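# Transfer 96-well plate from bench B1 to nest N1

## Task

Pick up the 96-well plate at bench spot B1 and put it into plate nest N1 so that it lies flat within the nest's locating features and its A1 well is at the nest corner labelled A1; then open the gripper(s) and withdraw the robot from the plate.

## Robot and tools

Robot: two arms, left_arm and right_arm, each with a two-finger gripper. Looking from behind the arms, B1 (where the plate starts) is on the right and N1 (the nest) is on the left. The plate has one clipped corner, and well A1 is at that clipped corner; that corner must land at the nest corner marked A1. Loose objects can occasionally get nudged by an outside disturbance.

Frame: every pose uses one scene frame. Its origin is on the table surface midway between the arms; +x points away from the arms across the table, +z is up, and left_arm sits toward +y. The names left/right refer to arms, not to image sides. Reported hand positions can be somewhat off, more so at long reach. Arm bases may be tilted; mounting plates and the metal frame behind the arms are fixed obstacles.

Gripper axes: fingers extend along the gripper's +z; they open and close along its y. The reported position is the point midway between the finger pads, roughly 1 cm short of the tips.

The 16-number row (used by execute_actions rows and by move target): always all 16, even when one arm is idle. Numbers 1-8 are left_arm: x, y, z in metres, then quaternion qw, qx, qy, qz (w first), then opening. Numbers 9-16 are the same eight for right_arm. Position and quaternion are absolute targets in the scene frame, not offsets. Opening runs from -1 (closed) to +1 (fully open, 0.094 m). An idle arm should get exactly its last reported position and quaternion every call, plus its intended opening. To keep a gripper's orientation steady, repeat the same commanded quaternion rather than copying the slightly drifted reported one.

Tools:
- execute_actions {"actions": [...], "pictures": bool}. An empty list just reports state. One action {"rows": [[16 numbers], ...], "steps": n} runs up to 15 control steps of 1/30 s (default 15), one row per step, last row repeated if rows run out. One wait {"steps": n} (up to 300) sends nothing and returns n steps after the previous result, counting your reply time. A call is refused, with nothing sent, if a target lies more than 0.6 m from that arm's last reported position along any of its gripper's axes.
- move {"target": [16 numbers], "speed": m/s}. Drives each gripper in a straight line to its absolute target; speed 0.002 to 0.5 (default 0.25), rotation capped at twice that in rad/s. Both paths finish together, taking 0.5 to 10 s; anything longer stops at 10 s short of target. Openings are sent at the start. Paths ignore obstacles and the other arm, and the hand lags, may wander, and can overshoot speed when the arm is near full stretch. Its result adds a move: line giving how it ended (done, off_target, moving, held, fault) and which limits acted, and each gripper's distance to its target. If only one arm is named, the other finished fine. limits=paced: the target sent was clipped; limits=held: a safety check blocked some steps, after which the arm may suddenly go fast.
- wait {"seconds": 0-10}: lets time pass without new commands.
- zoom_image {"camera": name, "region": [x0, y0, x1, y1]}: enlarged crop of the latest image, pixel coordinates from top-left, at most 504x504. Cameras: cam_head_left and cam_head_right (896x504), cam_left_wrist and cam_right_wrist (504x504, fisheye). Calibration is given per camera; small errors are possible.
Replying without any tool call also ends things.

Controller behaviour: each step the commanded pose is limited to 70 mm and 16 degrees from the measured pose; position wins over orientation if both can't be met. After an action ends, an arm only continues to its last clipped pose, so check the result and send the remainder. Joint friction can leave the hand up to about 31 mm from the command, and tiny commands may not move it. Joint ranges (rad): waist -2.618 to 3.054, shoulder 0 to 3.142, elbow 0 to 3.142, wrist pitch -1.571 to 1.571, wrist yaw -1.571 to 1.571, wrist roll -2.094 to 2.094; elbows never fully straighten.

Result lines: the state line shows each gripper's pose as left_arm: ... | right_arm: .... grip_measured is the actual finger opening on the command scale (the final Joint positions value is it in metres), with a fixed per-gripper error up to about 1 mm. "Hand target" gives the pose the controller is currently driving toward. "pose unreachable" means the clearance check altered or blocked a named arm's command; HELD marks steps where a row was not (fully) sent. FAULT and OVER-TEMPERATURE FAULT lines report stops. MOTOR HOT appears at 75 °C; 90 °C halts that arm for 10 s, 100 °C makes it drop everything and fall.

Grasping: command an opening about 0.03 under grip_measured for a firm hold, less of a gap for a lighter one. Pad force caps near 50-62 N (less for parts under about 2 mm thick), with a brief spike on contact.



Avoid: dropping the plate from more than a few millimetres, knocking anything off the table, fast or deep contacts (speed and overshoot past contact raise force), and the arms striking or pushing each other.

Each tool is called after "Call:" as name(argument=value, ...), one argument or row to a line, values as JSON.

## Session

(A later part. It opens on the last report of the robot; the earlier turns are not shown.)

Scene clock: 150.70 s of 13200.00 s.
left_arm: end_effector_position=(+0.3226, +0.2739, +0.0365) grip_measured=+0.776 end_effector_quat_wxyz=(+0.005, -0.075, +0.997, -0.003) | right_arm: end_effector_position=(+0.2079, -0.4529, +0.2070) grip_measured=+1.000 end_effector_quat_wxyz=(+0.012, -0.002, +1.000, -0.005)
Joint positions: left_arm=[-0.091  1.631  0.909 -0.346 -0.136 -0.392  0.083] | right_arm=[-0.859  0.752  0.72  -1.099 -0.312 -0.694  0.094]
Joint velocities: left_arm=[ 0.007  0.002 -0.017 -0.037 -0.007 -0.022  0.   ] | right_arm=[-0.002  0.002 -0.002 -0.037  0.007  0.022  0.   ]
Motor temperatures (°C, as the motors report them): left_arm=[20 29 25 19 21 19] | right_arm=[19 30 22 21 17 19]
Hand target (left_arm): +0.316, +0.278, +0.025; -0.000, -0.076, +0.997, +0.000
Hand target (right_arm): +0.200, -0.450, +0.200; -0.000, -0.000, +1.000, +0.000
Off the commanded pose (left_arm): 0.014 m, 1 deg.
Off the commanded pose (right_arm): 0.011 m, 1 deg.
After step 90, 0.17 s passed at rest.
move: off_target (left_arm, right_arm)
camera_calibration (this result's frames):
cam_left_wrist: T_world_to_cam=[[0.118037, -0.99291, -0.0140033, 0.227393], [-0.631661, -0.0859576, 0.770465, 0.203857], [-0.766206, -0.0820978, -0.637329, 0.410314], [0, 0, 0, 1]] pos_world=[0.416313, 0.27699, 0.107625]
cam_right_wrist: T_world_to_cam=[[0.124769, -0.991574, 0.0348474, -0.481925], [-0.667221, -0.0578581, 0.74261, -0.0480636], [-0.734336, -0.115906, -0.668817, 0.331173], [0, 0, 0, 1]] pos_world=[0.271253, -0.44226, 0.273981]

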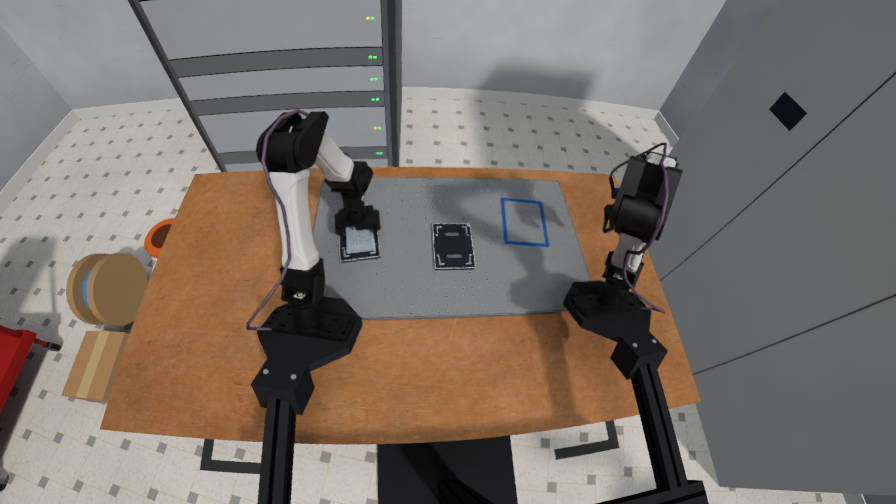

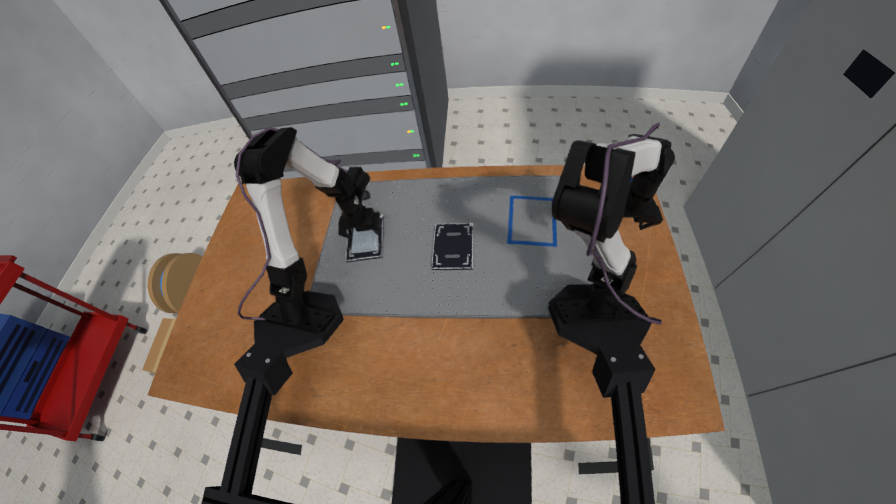

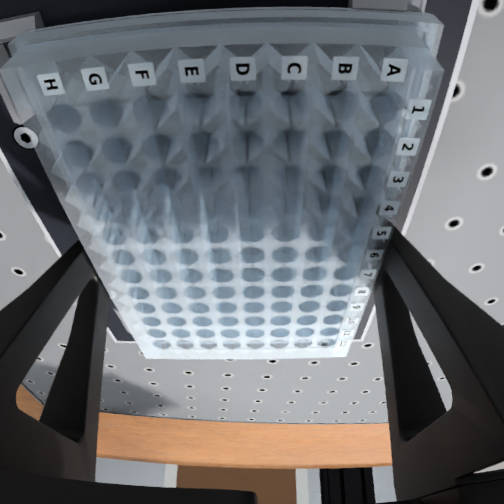

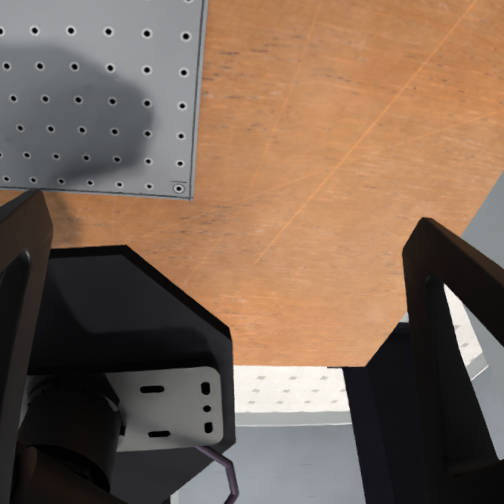

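Call:
move(
  target=[0.315,0.287,0.026,0,-0.076,0.997,0,0.74,0.2,-0.45,0.2,0,0,1,0,1],
  speed=0.01,
)

Call:
zoom_image(
  camera="cam_head_left",
  region=[310, 190, 410, 280],
)

Scene clock: 155.53 s of 13200.00 s.
left_arm: end_effector_position=(+0.3215, +0.2747, +0.0351) grip_measured=+0.776 end_effector_quat_wxyz=(+0.002, -0.077, +0.997, -0.017) | right_arm: end_effector_position=(+0.2079, -0.4529, +0.2070) grip_measured=+1.000 end_effector_quat_wxyz=(+0.012, -0.002, +1.000, -0.005)
Joint positions: left_arm=[-0.072  1.628  0.899 -0.334 -0.099 -0.38   0.083] | right_arm=[-0.859  0.752  0.72  -1.099 -0.312 -0.694  0.094]
Joint velocities: left_arm=[ 0.007  0.002 -0.002  0.007 -0.007 -0.051 -0.002] | right_arm=[-0.007  0.002 -0.007  0.022  0.037  0.11   0.   ]
Motor temperatures (°C, as the motors report them): left_arm=[20 29 24 19 21 19] | right_arm=[18 29 22 21 17 19]
Hand target (left_arm): +0.315, +0.287, +0.027; -0.001, -0.076, +0.997, -0.000
Hand target (right_arm): +0.200, -0.450, +0.200; -0.000, -0.000, +1.000, +0.000
Off the commanded pose (left_arm): 0.017 m, 2 deg.
Off the commanded pose (right_arm): 0.011 m, 1 deg.
move: off_target (left_arm, right_arm)
camera_calibration (this result's frames):
cam_left_wrist: T_world_to_cam=[[0.121906, -0.992454, 0.0131562, 0.22602], [-0.628289, -0.0668997, 0.775099, 0.197796], [-0.76837, -0.102755, -0.631703, 0.414784], [0, 0, 0, 1]] pos_world=[0.415428, 0.280168, 0.105735]
cam_right_wrist: T_world_to_cam=[[0.124769, -0.991574, 0.0348474, -0.481925], [-0.667221, -0.0578581, 0.74261, -0.0480636], [-0.734336, -0.115906, -0.668817, 0.331173], [0, 0, 0, 1]] pos_world=[0.271253, -0.44226, 0.273981]

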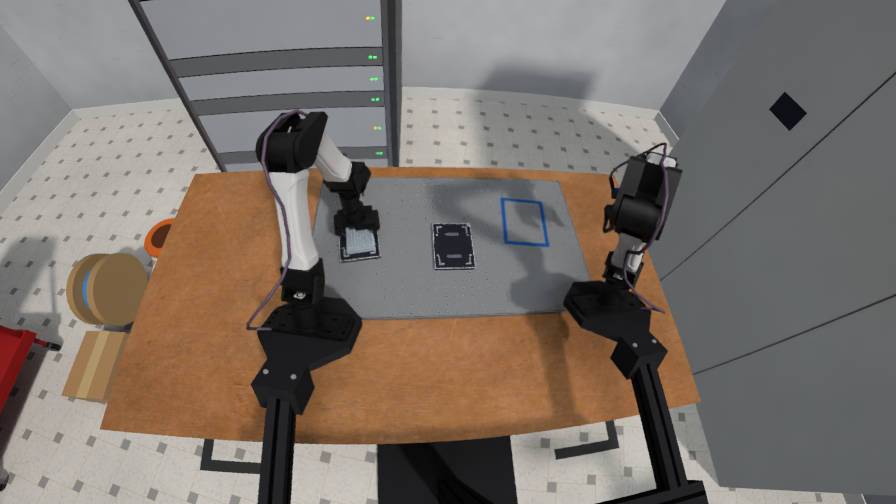

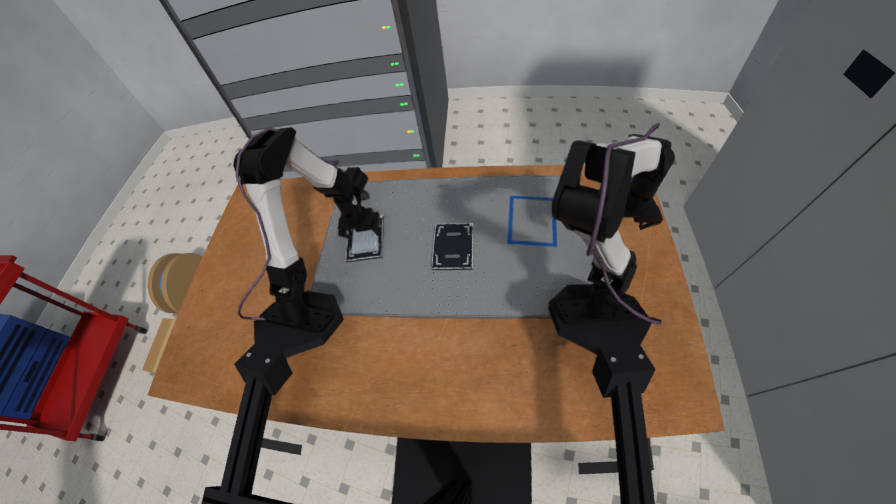

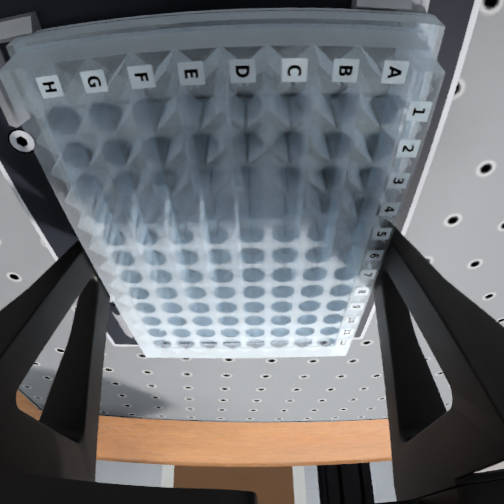

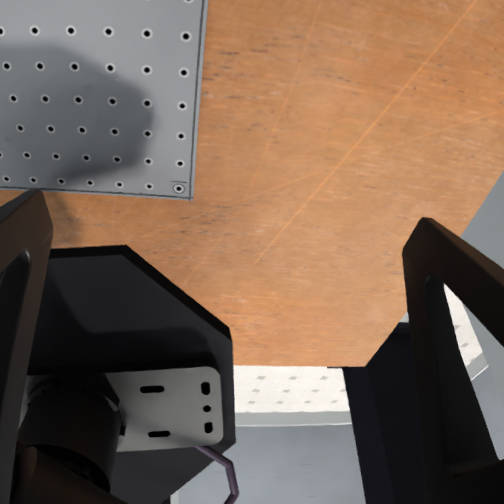

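Region (310, 190, 410, 280) of cam_head_left's 896x504 image, scaled by 5.040, with more detail than that image has; it fills the top 454 rows of this view, and the rest is white.

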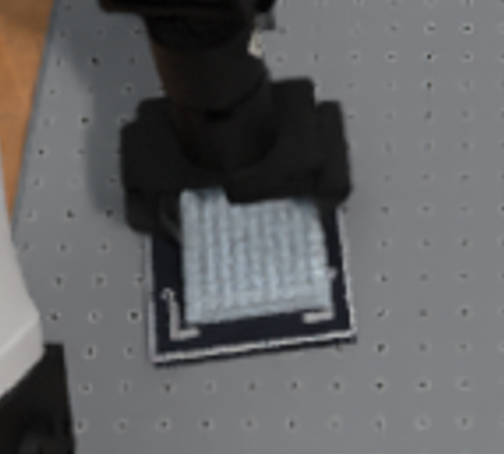

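Call:
move(
  target=[0.317,0.284,0.06,0,-0.076,0.997,0,0.74,0.2,-0.45,0.2,0,0,1,0,1],
  speed=0.02,
)

Call:
move(
  target=[0.313,0.285,0.036,0,-0.076,0.997,0,0.74,0.2,-0.45,0.2,0,0,1,0,1],
  speed=0.012,
)

Call:
zoom_image(
  camera="cam_head_left",
  region=[310, 190, 410, 280],
)

Scene clock: 159.37 s of 13200.00 s.
left_arm: end_effector_position=(+0.3193, +0.2821, +0.0561) grip_measured=+0.776 end_effector_quat_wxyz=(+0.002, -0.077, +0.997, -0.005) | right_arm: end_effector_position=(+0.2079, -0.4529, +0.2070) grip_measured=+1.000 end_effector_quat_wxyz=(+0.012, -0.002, +1.000, -0.005)
Joint positions: left_arm=[-0.072  1.552  0.899 -0.418 -0.122 -0.38   0.083] | right_arm=[-0.859  0.752  0.72  -1.099 -0.312 -0.694  0.094]
Joint velocities: left_arm=[ 0.022 -0.002 -0.022 -0.051 -0.007 -0.066  0.   ] | right_arm=[-0.002  0.002 -0.002 -0.095  0.095 -0.022  0.   ]
Motor temperatures (°C, as the motors report them): left_arm=[20 29 24 19 21 19] | right_arm=[18 29 22 21 17 19]
Hand target (left_arm): +0.317, +0.284, +0.060; +0.000, -0.076, +0.997, +0.000
Hand target (right_arm): +0.200, -0.450, +0.200; -0.000, -0.000, +1.000, +0.000
Off the commanded pose (left_arm): 0.005 m, 1 deg.
Off the commanded pose (right_arm): 0.011 m, 1 deg.
move: off_target (right_arm)
camera_calibration (this result's frames):
cam_left_wrist: T_world_to_cam=[[0.121196, -0.992566, -0.0111778, 0.234992], [-0.626941, -0.0852723, 0.774386, 0.185483], [-0.769582, -0.0868444, -0.632614, 0.423122], [0, 0, 0, 1]] pos_world=[0.413434, 0.285808, 0.126664]
cam_right_wrist: T_world_to_cam=[[0.124769, -0.991574, 0.0348474, -0.481925], [-0.667221, -0.0578581, 0.74261, -0.0480636], [-0.734336, -0.115906, -0.668817, 0.331173], [0, 0, 0, 1]] pos_world=[0.271253, -0.44226, 0.273981]

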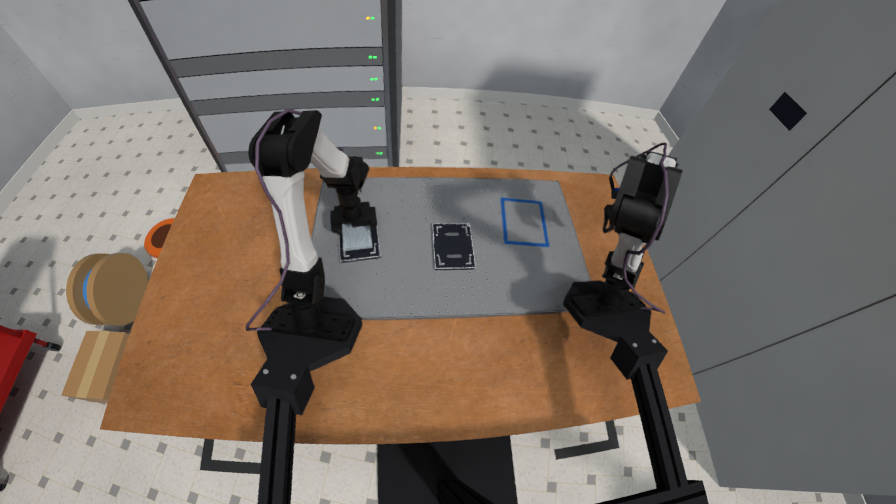

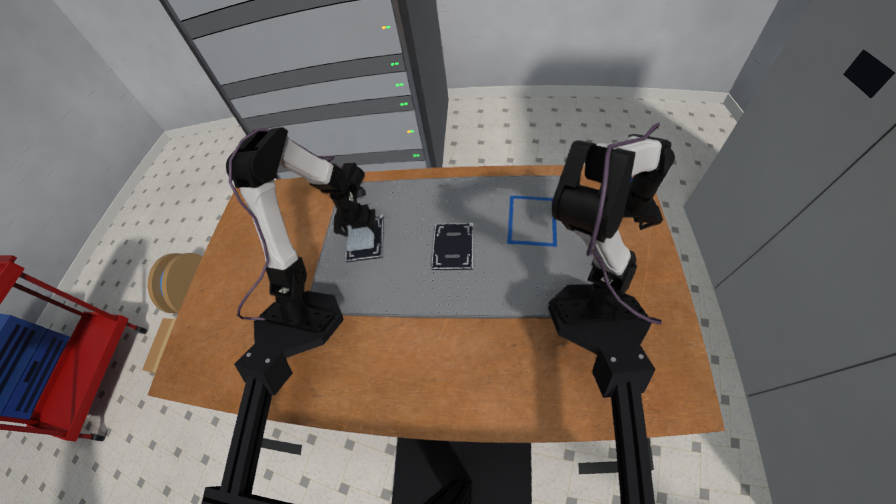

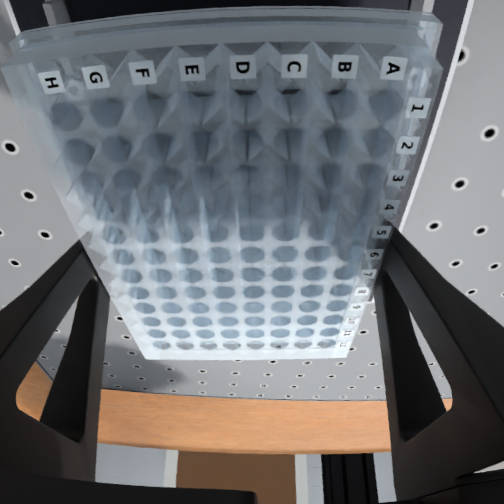

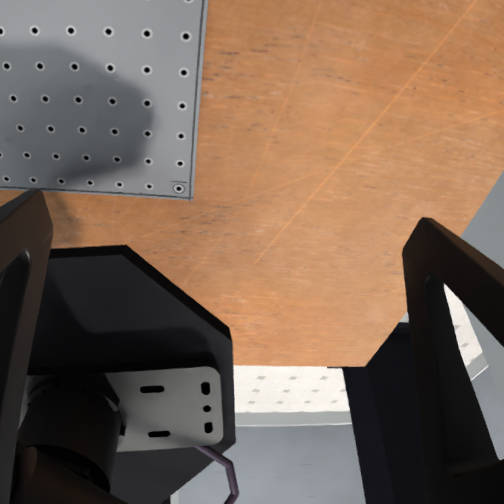

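Scene clock: 161.37 s of 13200.00 s.
left_arm: end_effector_position=(+0.3174, +0.2807, +0.0420) grip_measured=+0.776 end_effector_quat_wxyz=(+0.003, -0.077, +0.997, -0.005) | right_arm: end_effector_position=(+0.2079, -0.4529, +0.2070) grip_measured=+1.000 end_effector_quat_wxyz=(+0.012, -0.002, +1.000, -0.005)
Joint positions: left_arm=[-0.072  1.594  0.881 -0.355 -0.122 -0.379  0.083] | right_arm=[-0.859  0.752  0.72  -1.099 -0.312 -0.694  0.094]
Joint velocities: left_arm=[ 0.012 -0.002  0.002  0.022  0.007 -0.022 -0.   ] | right_arm=[ 0.002 -0.002 -0.012 -0.081 -0.007  0.081  0.   ]
Motor temperatures (°C, as the motors report them): left_arm=[20 29 24 19 21 19] | right_arm=[18 29 22 21 17 19]
Hand target (left_arm): +0.313, +0.285, +0.036; -0.000, -0.076, +0.997, +0.000
Hand target (right_arm): +0.200, -0.450, +0.200; -0.000, -0.000, +1.000, +0.000
Off the commanded pose (left_arm): 0.009 m, 1 deg.
Off the commanded pose (right_arm): 0.011 m, 1 deg.
move: off_target (right_arm)
camera_calibration (this result's frames):
cam_left_wrist: T_world_to_cam=[[0.120863, -0.992617, -0.0101502, 0.233729], [-0.629258, -0.08452, 0.772587, 0.195598], [-0.767741, -0.0869901, -0.634828, 0.412147], [0, 0, 0, 1]] pos_world=[0.411255, 0.284389, 0.112898]
cam_right_wrist: T_world_to_cam=[[0.124769, -0.991574, 0.0348474, -0.481925], [-0.667221, -0.0578581, 0.74261, -0.0480636], [-0.734336, -0.115906, -0.668817, 0.331173], [0, 0, 0, 1]] pos_world=[0.271253, -0.44226, 0.273981]

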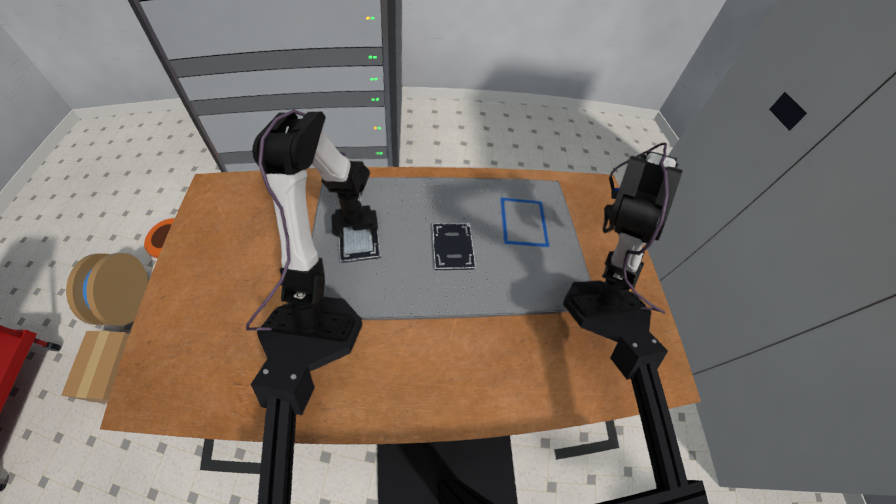

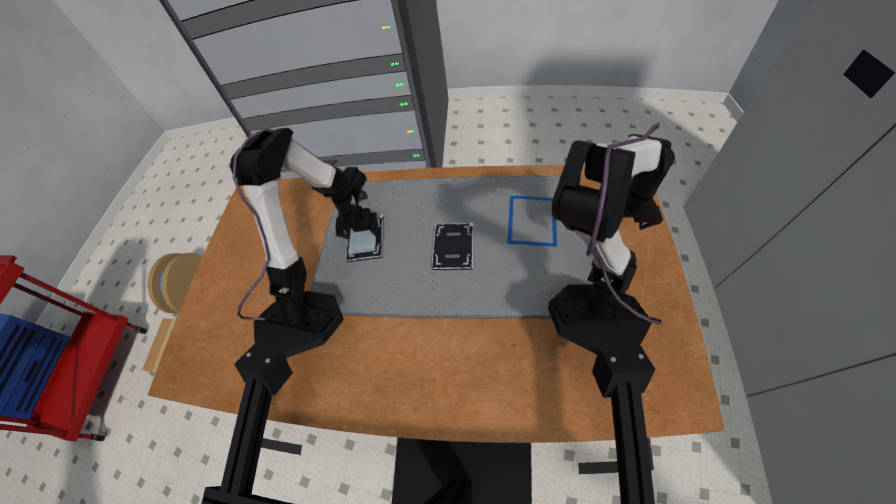

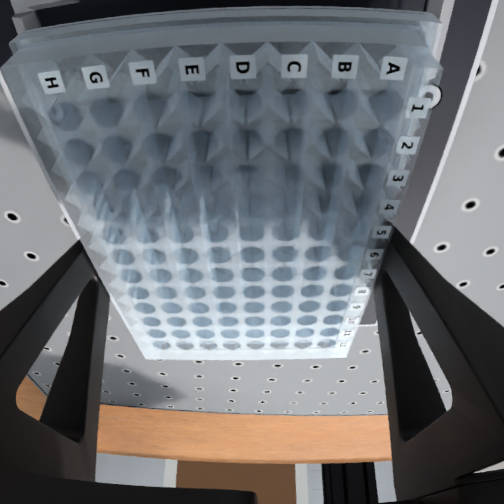

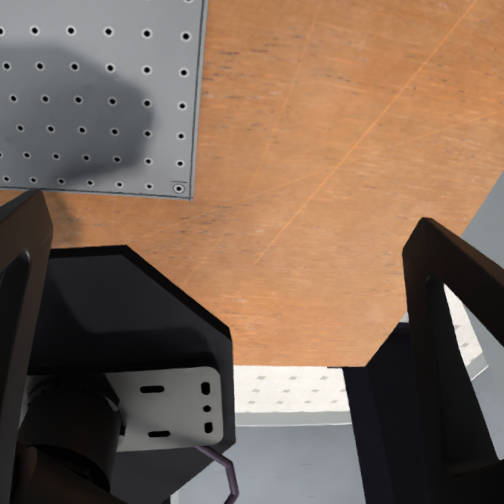

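Region (310, 190, 410, 280) of cam_head_left's 896x504 image, scaled by 5.040, with more detail than that image has; it fills the top 454 rows of this view, and the rest is white.

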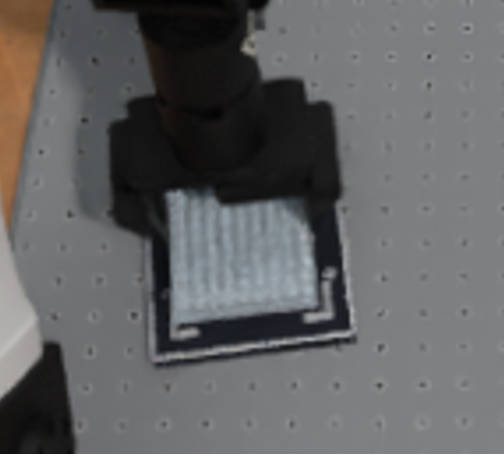

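Call:
move(
  target=[0.313,0.283,0.02,0,-0.076,0.997,0,0.74,0.2,-0.45,0.2,0,0,1,0,1],
  speed=0.008,
)

Call:
zoom_image(
  camera="cam_head_left",
  region=[310, 190, 410, 280],
)

Scene clock: 167.57 s of 13200.00 s.
left_arm: end_effector_position=(+0.3190, +0.2791, +0.0330) grip_measured=+0.776 end_effector_quat_wxyz=(+0.006, -0.077, +0.997, -0.006) | right_arm: end_effector_position=(+0.2079, -0.4529, +0.2070) grip_measured=+1.000 end_effector_quat_wxyz=(+0.012, -0.002, +1.000, -0.005)
Joint positions: left_arm=[-0.072  1.627  0.881 -0.316 -0.122 -0.379  0.083] | right_arm=[-0.859  0.752  0.72  -1.099 -0.312 -0.694  0.094]
Joint velocities: left_arm=[-0.012  0.002 -0.017  0.022 -0.007  0.022  0.   ] | right_arm=[-0.007  0.007 -0.007 -0.051 -0.066  0.007  0.   ]
Motor temperatures (°C, as the motors report them): left_arm=[20 28 24 19 21 19] | right_arm=[18 28 22 21 17 19]
Hand target (left_arm): +0.312, +0.283, +0.021; -0.000, -0.076, +0.997, +0.000
Hand target (right_arm): +0.200, -0.450, +0.200; -0.000, -0.000, +1.000, +0.000
Off the commanded pose (left_arm): 0.015 m, 1 deg.
Off the commanded pose (right_arm): 0.011 m, 1 deg.
After step 90, 0.13 s passed at rest.
move: off_target (left_arm, right_arm)
camera_calibration (this result's frames):
cam_left_wrist: T_world_to_cam=[[0.121272, -0.992585, -0.00822036, 0.231653], [-0.633493, -0.0837695, 0.7692, 0.204721], [-0.764185, -0.0880752, -0.638955, 0.406874], [0, 0, 0, 1]] pos_world=[0.412523, 0.28292, 0.104406]
cam_right_wrist: T_world_to_cam=[[0.124769, -0.991574, 0.0348474, -0.481925], [-0.667221, -0.0578581, 0.74261, -0.0480636], [-0.734336, -0.115906, -0.668817, 0.331173], [0, 0, 0, 1]] pos_world=[0.271253, -0.44226, 0.273981]

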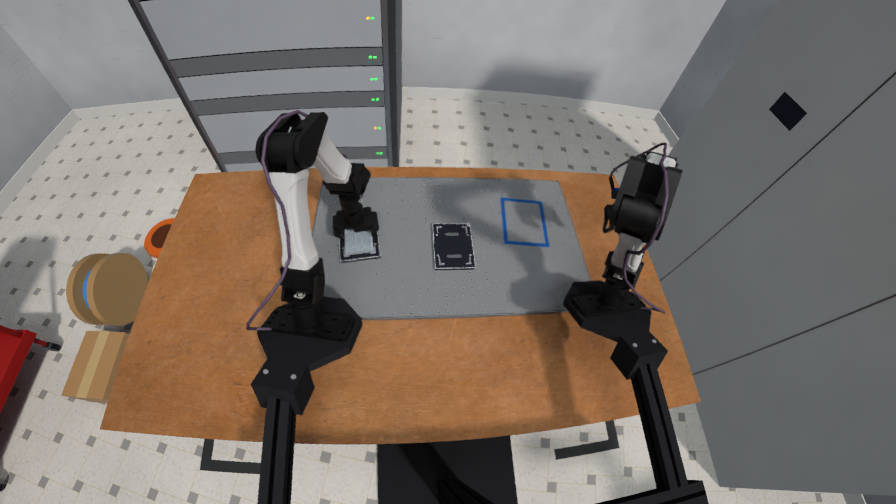

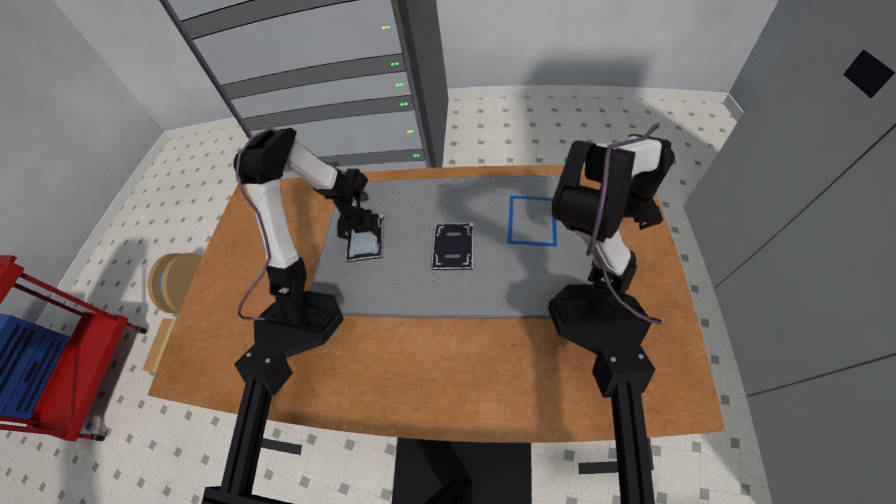

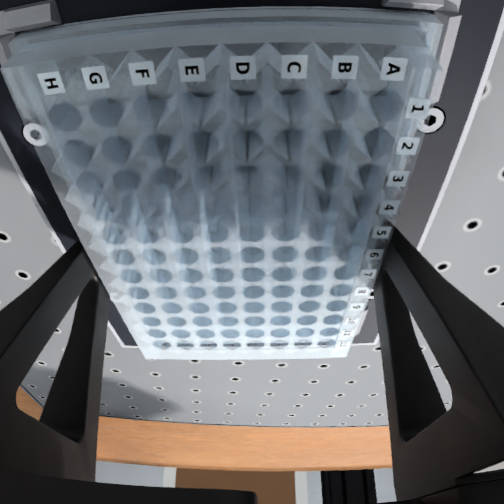

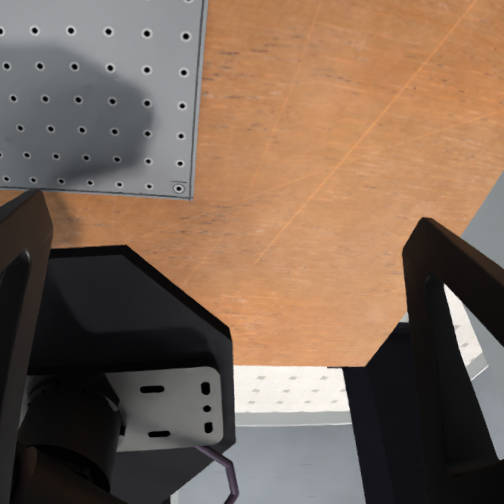

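Region (310, 190, 410, 280) of cam_head_left's 896x504 image, scaled by 5.040, with more detail than that image has; it fills the top 454 rows of this view, and the rest is white.

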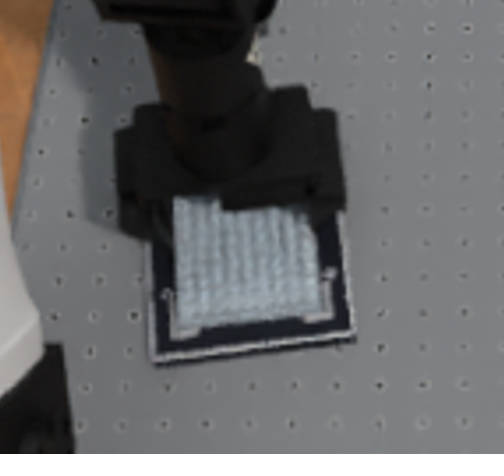

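Call:
move(
  target=[0.322,0.284,0.012,0,-0.076,0.997,0,0.74,0.2,-0.45,0.2,0,0,1,0,1],
  speed=0.006,
)

Call:
zoom_image(
  camera="cam_head_left",
  region=[310, 190, 410, 280],
)

Scene clock: 173.63 s of 13200.00 s.
left_arm: end_effector_position=(+0.3188, +0.2794, +0.0322) grip_measured=+0.776 end_effector_quat_wxyz=(+0.000, -0.077, +0.997, -0.006) | right_arm: end_effector_position=(+0.2079, -0.4529, +0.2070) grip_measured=+1.000 end_effector_quat_wxyz=(+0.012, -0.002, +1.000, -0.005)
Joint positions: left_arm=[-0.069  1.634  0.891 -0.329 -0.117 -0.377  0.083] | right_arm=[-0.859  0.752  0.72  -1.099 -0.312 -0.694  0.094]
Joint velocities: left_arm=[ 0.007 -0.012 -0.002 -0.066  0.007 -0.022 -0.001] | right_arm=[-0.017 -0.007 -0.022 -0.081 -0.066  0.022  0.   ]
Motor temperatures (°C, as the motors report them): left_arm=[20 28 24 19 21 19] | right_arm=[18 27 22 21 17 19]
Hand target (left_arm): +0.321, +0.284, +0.014; -0.000, -0.076, +0.997, +0.000
Hand target (right_arm): +0.200, -0.450, +0.200; -0.000, -0.000, +1.000, +0.000
Off the commanded pose (left_arm): 0.021 m, 1 deg.
Off the commanded pose (right_arm): 0.011 m, 1 deg.
move: off_target (left_arm, right_arm)
camera_calibration (this result's frames):
cam_left_wrist: T_world_to_cam=[[0.120945, -0.992625, -0.0082074, 0.232121], [-0.625195, -0.0825929, 0.776086, 0.202013], [-0.771041, -0.0887326, -0.630573, 0.40833], [0, 0, 0, 1]] pos_world=[0.413063, 0.283327, 0.102607]
cam_right_wrist: T_world_to_cam=[[0.124769, -0.991574, 0.0348474, -0.481925], [-0.667221, -0.0578581, 0.74261, -0.0480636], [-0.734336, -0.115906, -0.668817, 0.331173], [0, 0, 0, 1]] pos_world=[0.271253, -0.44226, 0.273981]

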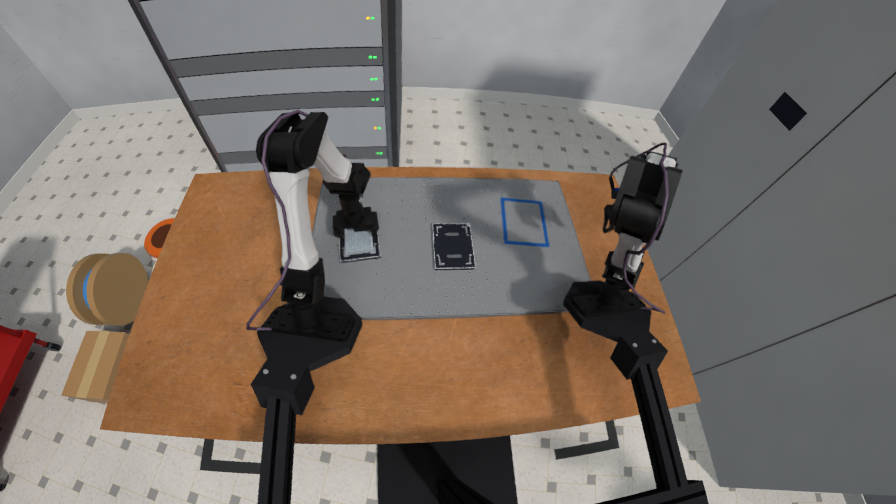

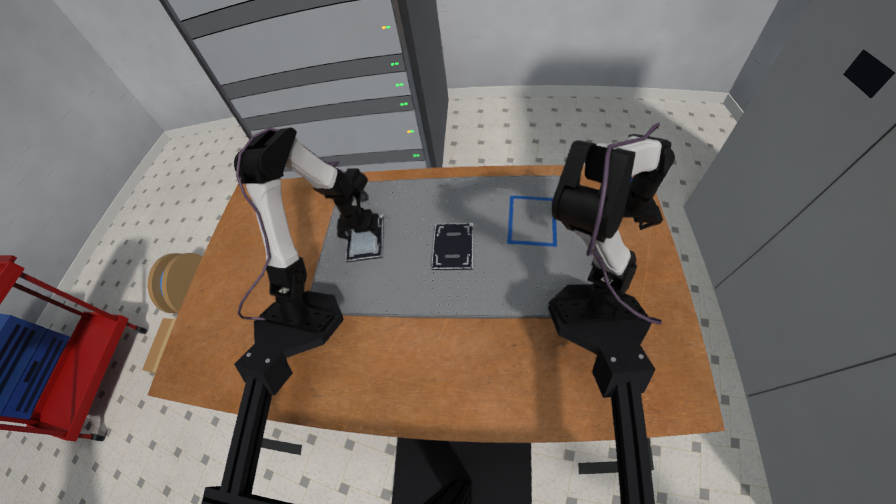

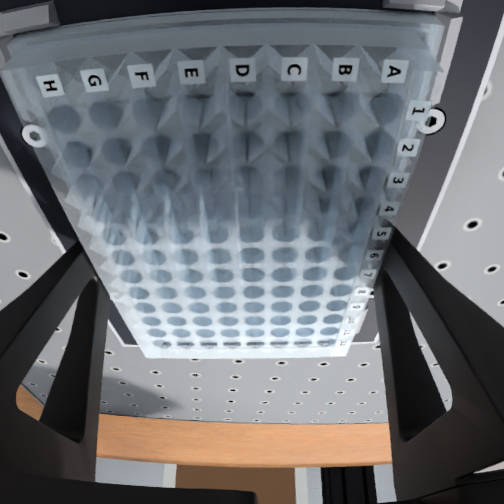

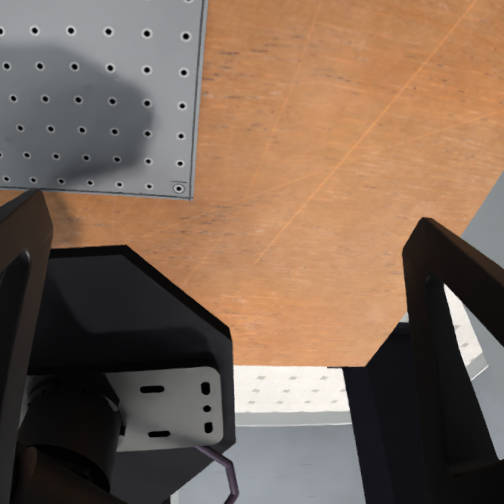

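Region (310, 190, 410, 280) of cam_head_left's 896x504 image, scaled by 5.040, with more detail than that image has; it fills the top 454 rows of this view, and the rest is white.

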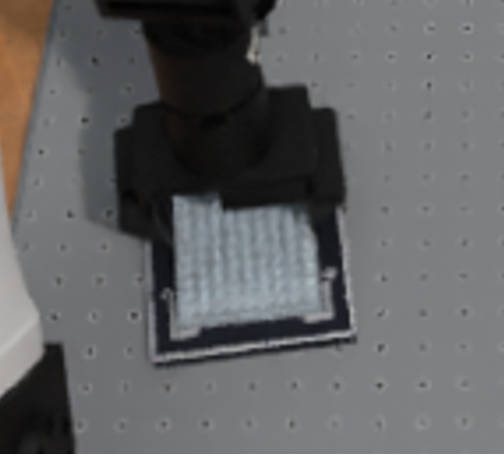

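Call:
move(
  target=[0.326,0.283,0.05,0,-0.076,0.997,0,0.74,0.2,-0.45,0.2,0,0,1,0,1],
  speed=0.015,
)

Call:
move(
  target=[0.319,0.284,0.016,0,-0.076,0.997,0,0.74,0.2,-0.45,0.2,0,0,1,0,1],
  speed=0.008,
)

Call:
zoom_image(
  camera="cam_head_left",
  region=[310, 190, 410, 280],
)

Scene clock: 178.57 s of 13200.00 s.
left_arm: end_effector_position=(+0.3189, +0.2812, +0.0428) grip_measured=+0.776 end_effector_quat_wxyz=(-0.008, -0.076, +0.997, -0.003) | right_arm: end_effector_position=(+0.2079, -0.4529, +0.2070) grip_measured=+1.000 end_effector_quat_wxyz=(+0.012, -0.002, +1.000, -0.005)
Joint positions: left_arm=[-0.069  1.606  0.913 -0.395 -0.119 -0.377  0.083] | right_arm=[-0.859  0.752  0.72  -1.099 -0.312 -0.694  0.094]
Joint velocities: left_arm=[-0.017 -0.007  0.007 -0.051 -0.037  0.037  0.   ] | right_arm=[-0.012 -0.002  0.012 -0.007 -0.022 -0.037  0.   ]
Motor temperatures (°C, as the motors report them): left_arm=[20 28 24 20 21 19] | right_arm=[18 27 22 21 17 19]
Hand target (left_arm): +0.326, +0.283, +0.050; +0.000, -0.076, +0.997, -0.000
Hand target (right_arm): +0.200, -0.450, +0.200; -0.000, -0.000, +1.000, +0.000
Off the commanded pose (left_arm): 0.010 m, 1 deg.
Off the commanded pose (right_arm): 0.011 m, 1 deg.
After step 90, 0.40 s passed at rest.
move: off_target (right_arm)
camera_calibration (this result's frames):
cam_left_wrist: T_world_to_cam=[[0.118884, -0.992781, -0.0158662, 0.234946], [-0.612426, -0.0858959, 0.785847, 0.190397], [-0.781538, -0.0837075, -0.618217, 0.41663], [0, 0, 0, 1]] pos_world=[0.414285, 0.28448, 0.111672]
cam_right_wrist: T_world_to_cam=[[0.124769, -0.991574, 0.0348474, -0.481925], [-0.667221, -0.0578581, 0.74261, -0.0480636], [-0.734336, -0.115906, -0.668817, 0.331173], [0, 0, 0, 1]] pos_world=[0.271253, -0.44226, 0.273981]

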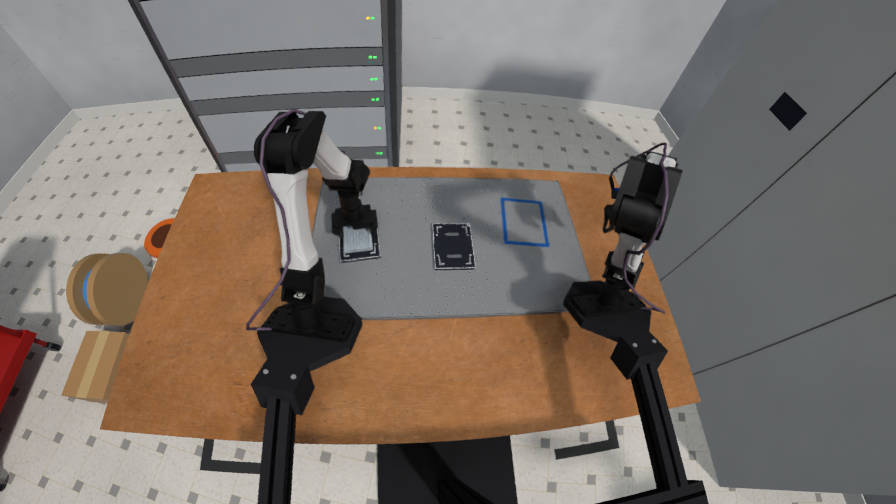

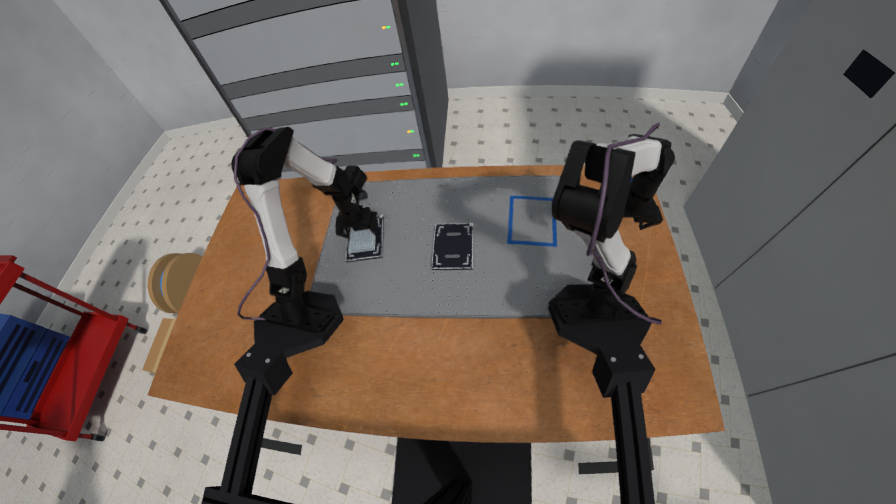

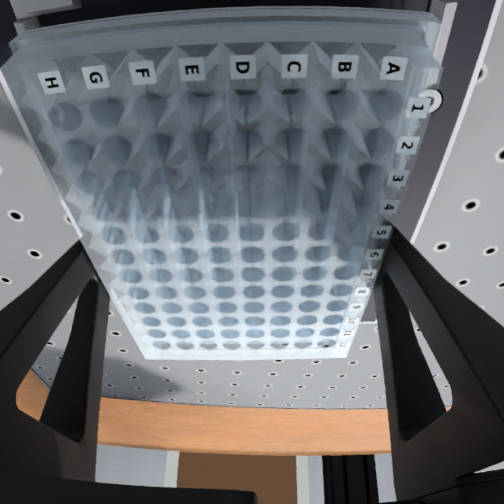

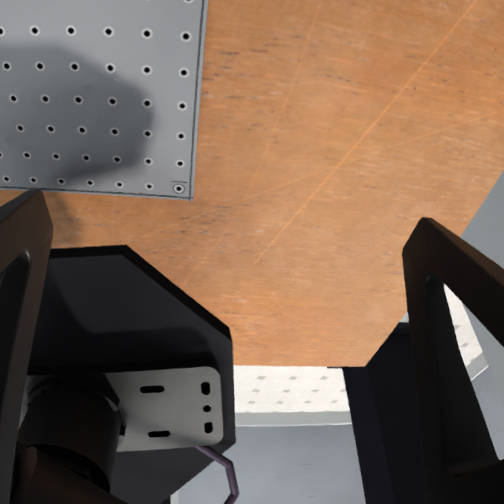

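Scene clock: 182.17 s of 13200.00 s.
left_arm: end_effector_position=(+0.3207, +0.2795, +0.0336) grip_measured=+0.776 end_effector_quat_wxyz=(-0.005, -0.076, +0.997, -0.004) | right_arm: end_effector_position=(+0.2079, -0.4529, +0.2070) grip_measured=+1.000 end_effector_quat_wxyz=(+0.012, -0.002, +1.000, -0.005)
Joint positions: left_arm=[-0.069  1.64   0.913 -0.356 -0.119 -0.377  0.083] | right_arm=[-0.859  0.752  0.72  -1.099 -0.312 -0.694  0.094]
Joint velocities: left_arm=[-0.032  0.002  0.012 -0.007  0.037  0.022  0.001] | right_arm=[-0.002 -0.007 -0.027  0.007  0.037  0.007  0.   ]
Motor temperatures (°C, as the motors report them): left_arm=[20 27 24 20 21 19] | right_arm=[18 27 22 21 17 19]
Hand target (left_arm): +0.318, +0.284, +0.017; -0.001, -0.076, +0.997, +0.000
Hand target (right_arm): +0.200, -0.450, +0.200; -0.000, -0.000, +1.000, +0.000
Off the commanded pose (left_arm): 0.018 m, 1 deg.
Off the commanded pose (right_arm): 0.011 m, 1 deg.
move: off_target (left_arm, right_arm)
camera_calibration (this result's frames):
cam_left_wrist: T_world_to_cam=[[0.119802, -0.992703, -0.013704, 0.232548], [-0.617272, -0.0852906, 0.782113, 0.20019], [-0.777575, -0.0852393, -0.622986, 0.411545], [0, 0, 0, 1]] pos_world=[0.415719, 0.283005, 0.103002]
cam_right_wrist: T_world_to_cam=[[0.124769, -0.991574, 0.0348474, -0.481925], [-0.667221, -0.0578581, 0.74261, -0.0480636], [-0.734336, -0.115906, -0.668817, 0.331173], [0, 0, 0, 1]] pos_world=[0.271253, -0.44226, 0.273981]

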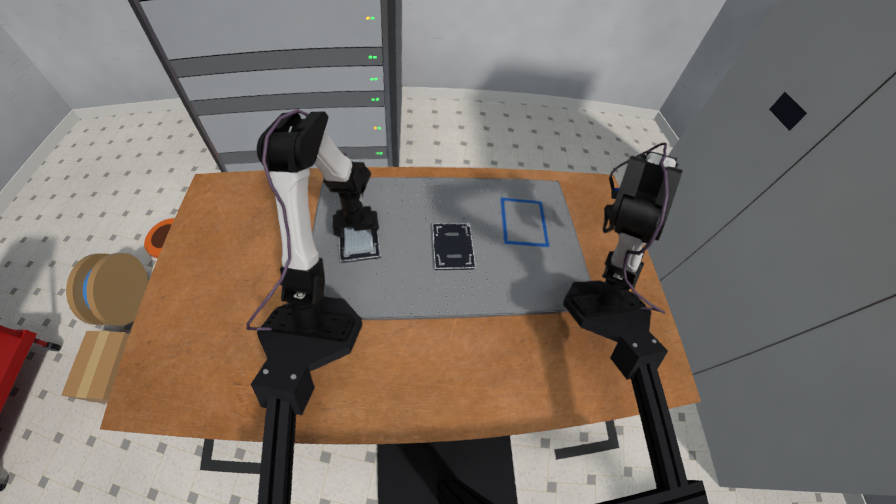

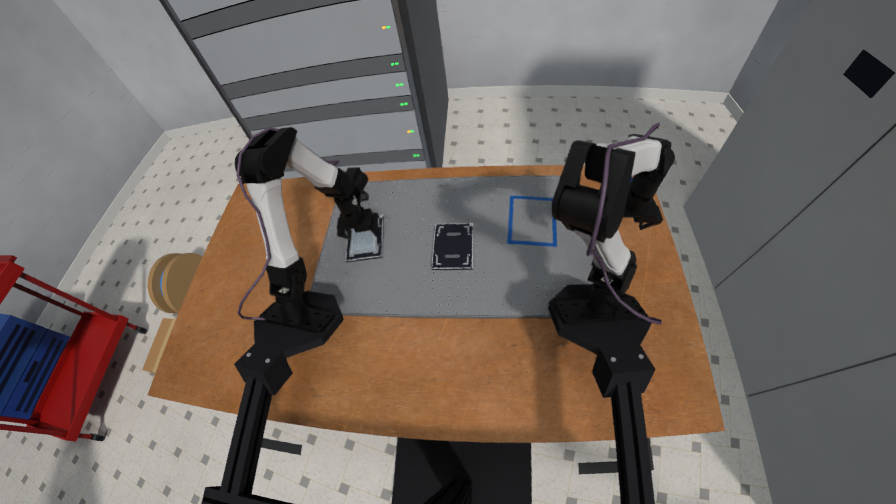

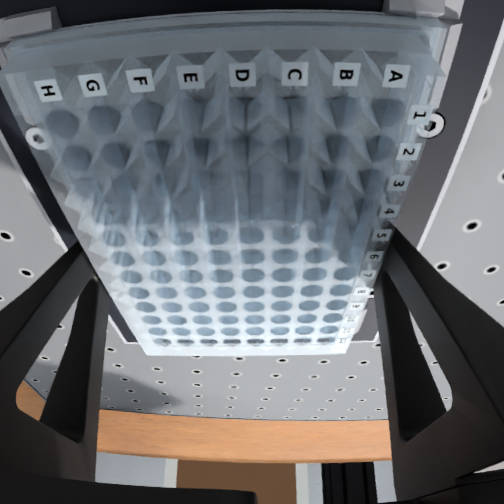

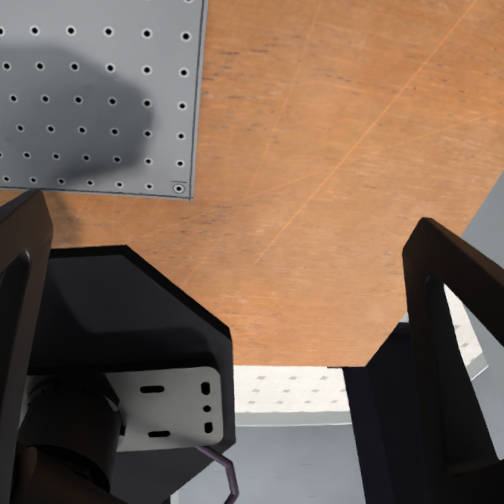

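Region (310, 190, 410, 280) of cam_head_left's 896x504 image, scaled by 5.040, with more detail than that image has; it fills the top 454 rows of this view, and the rest is white.

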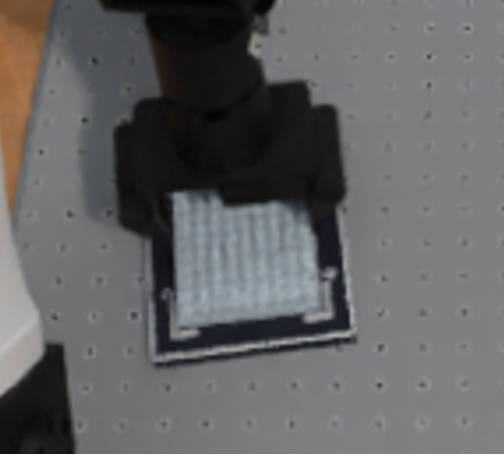

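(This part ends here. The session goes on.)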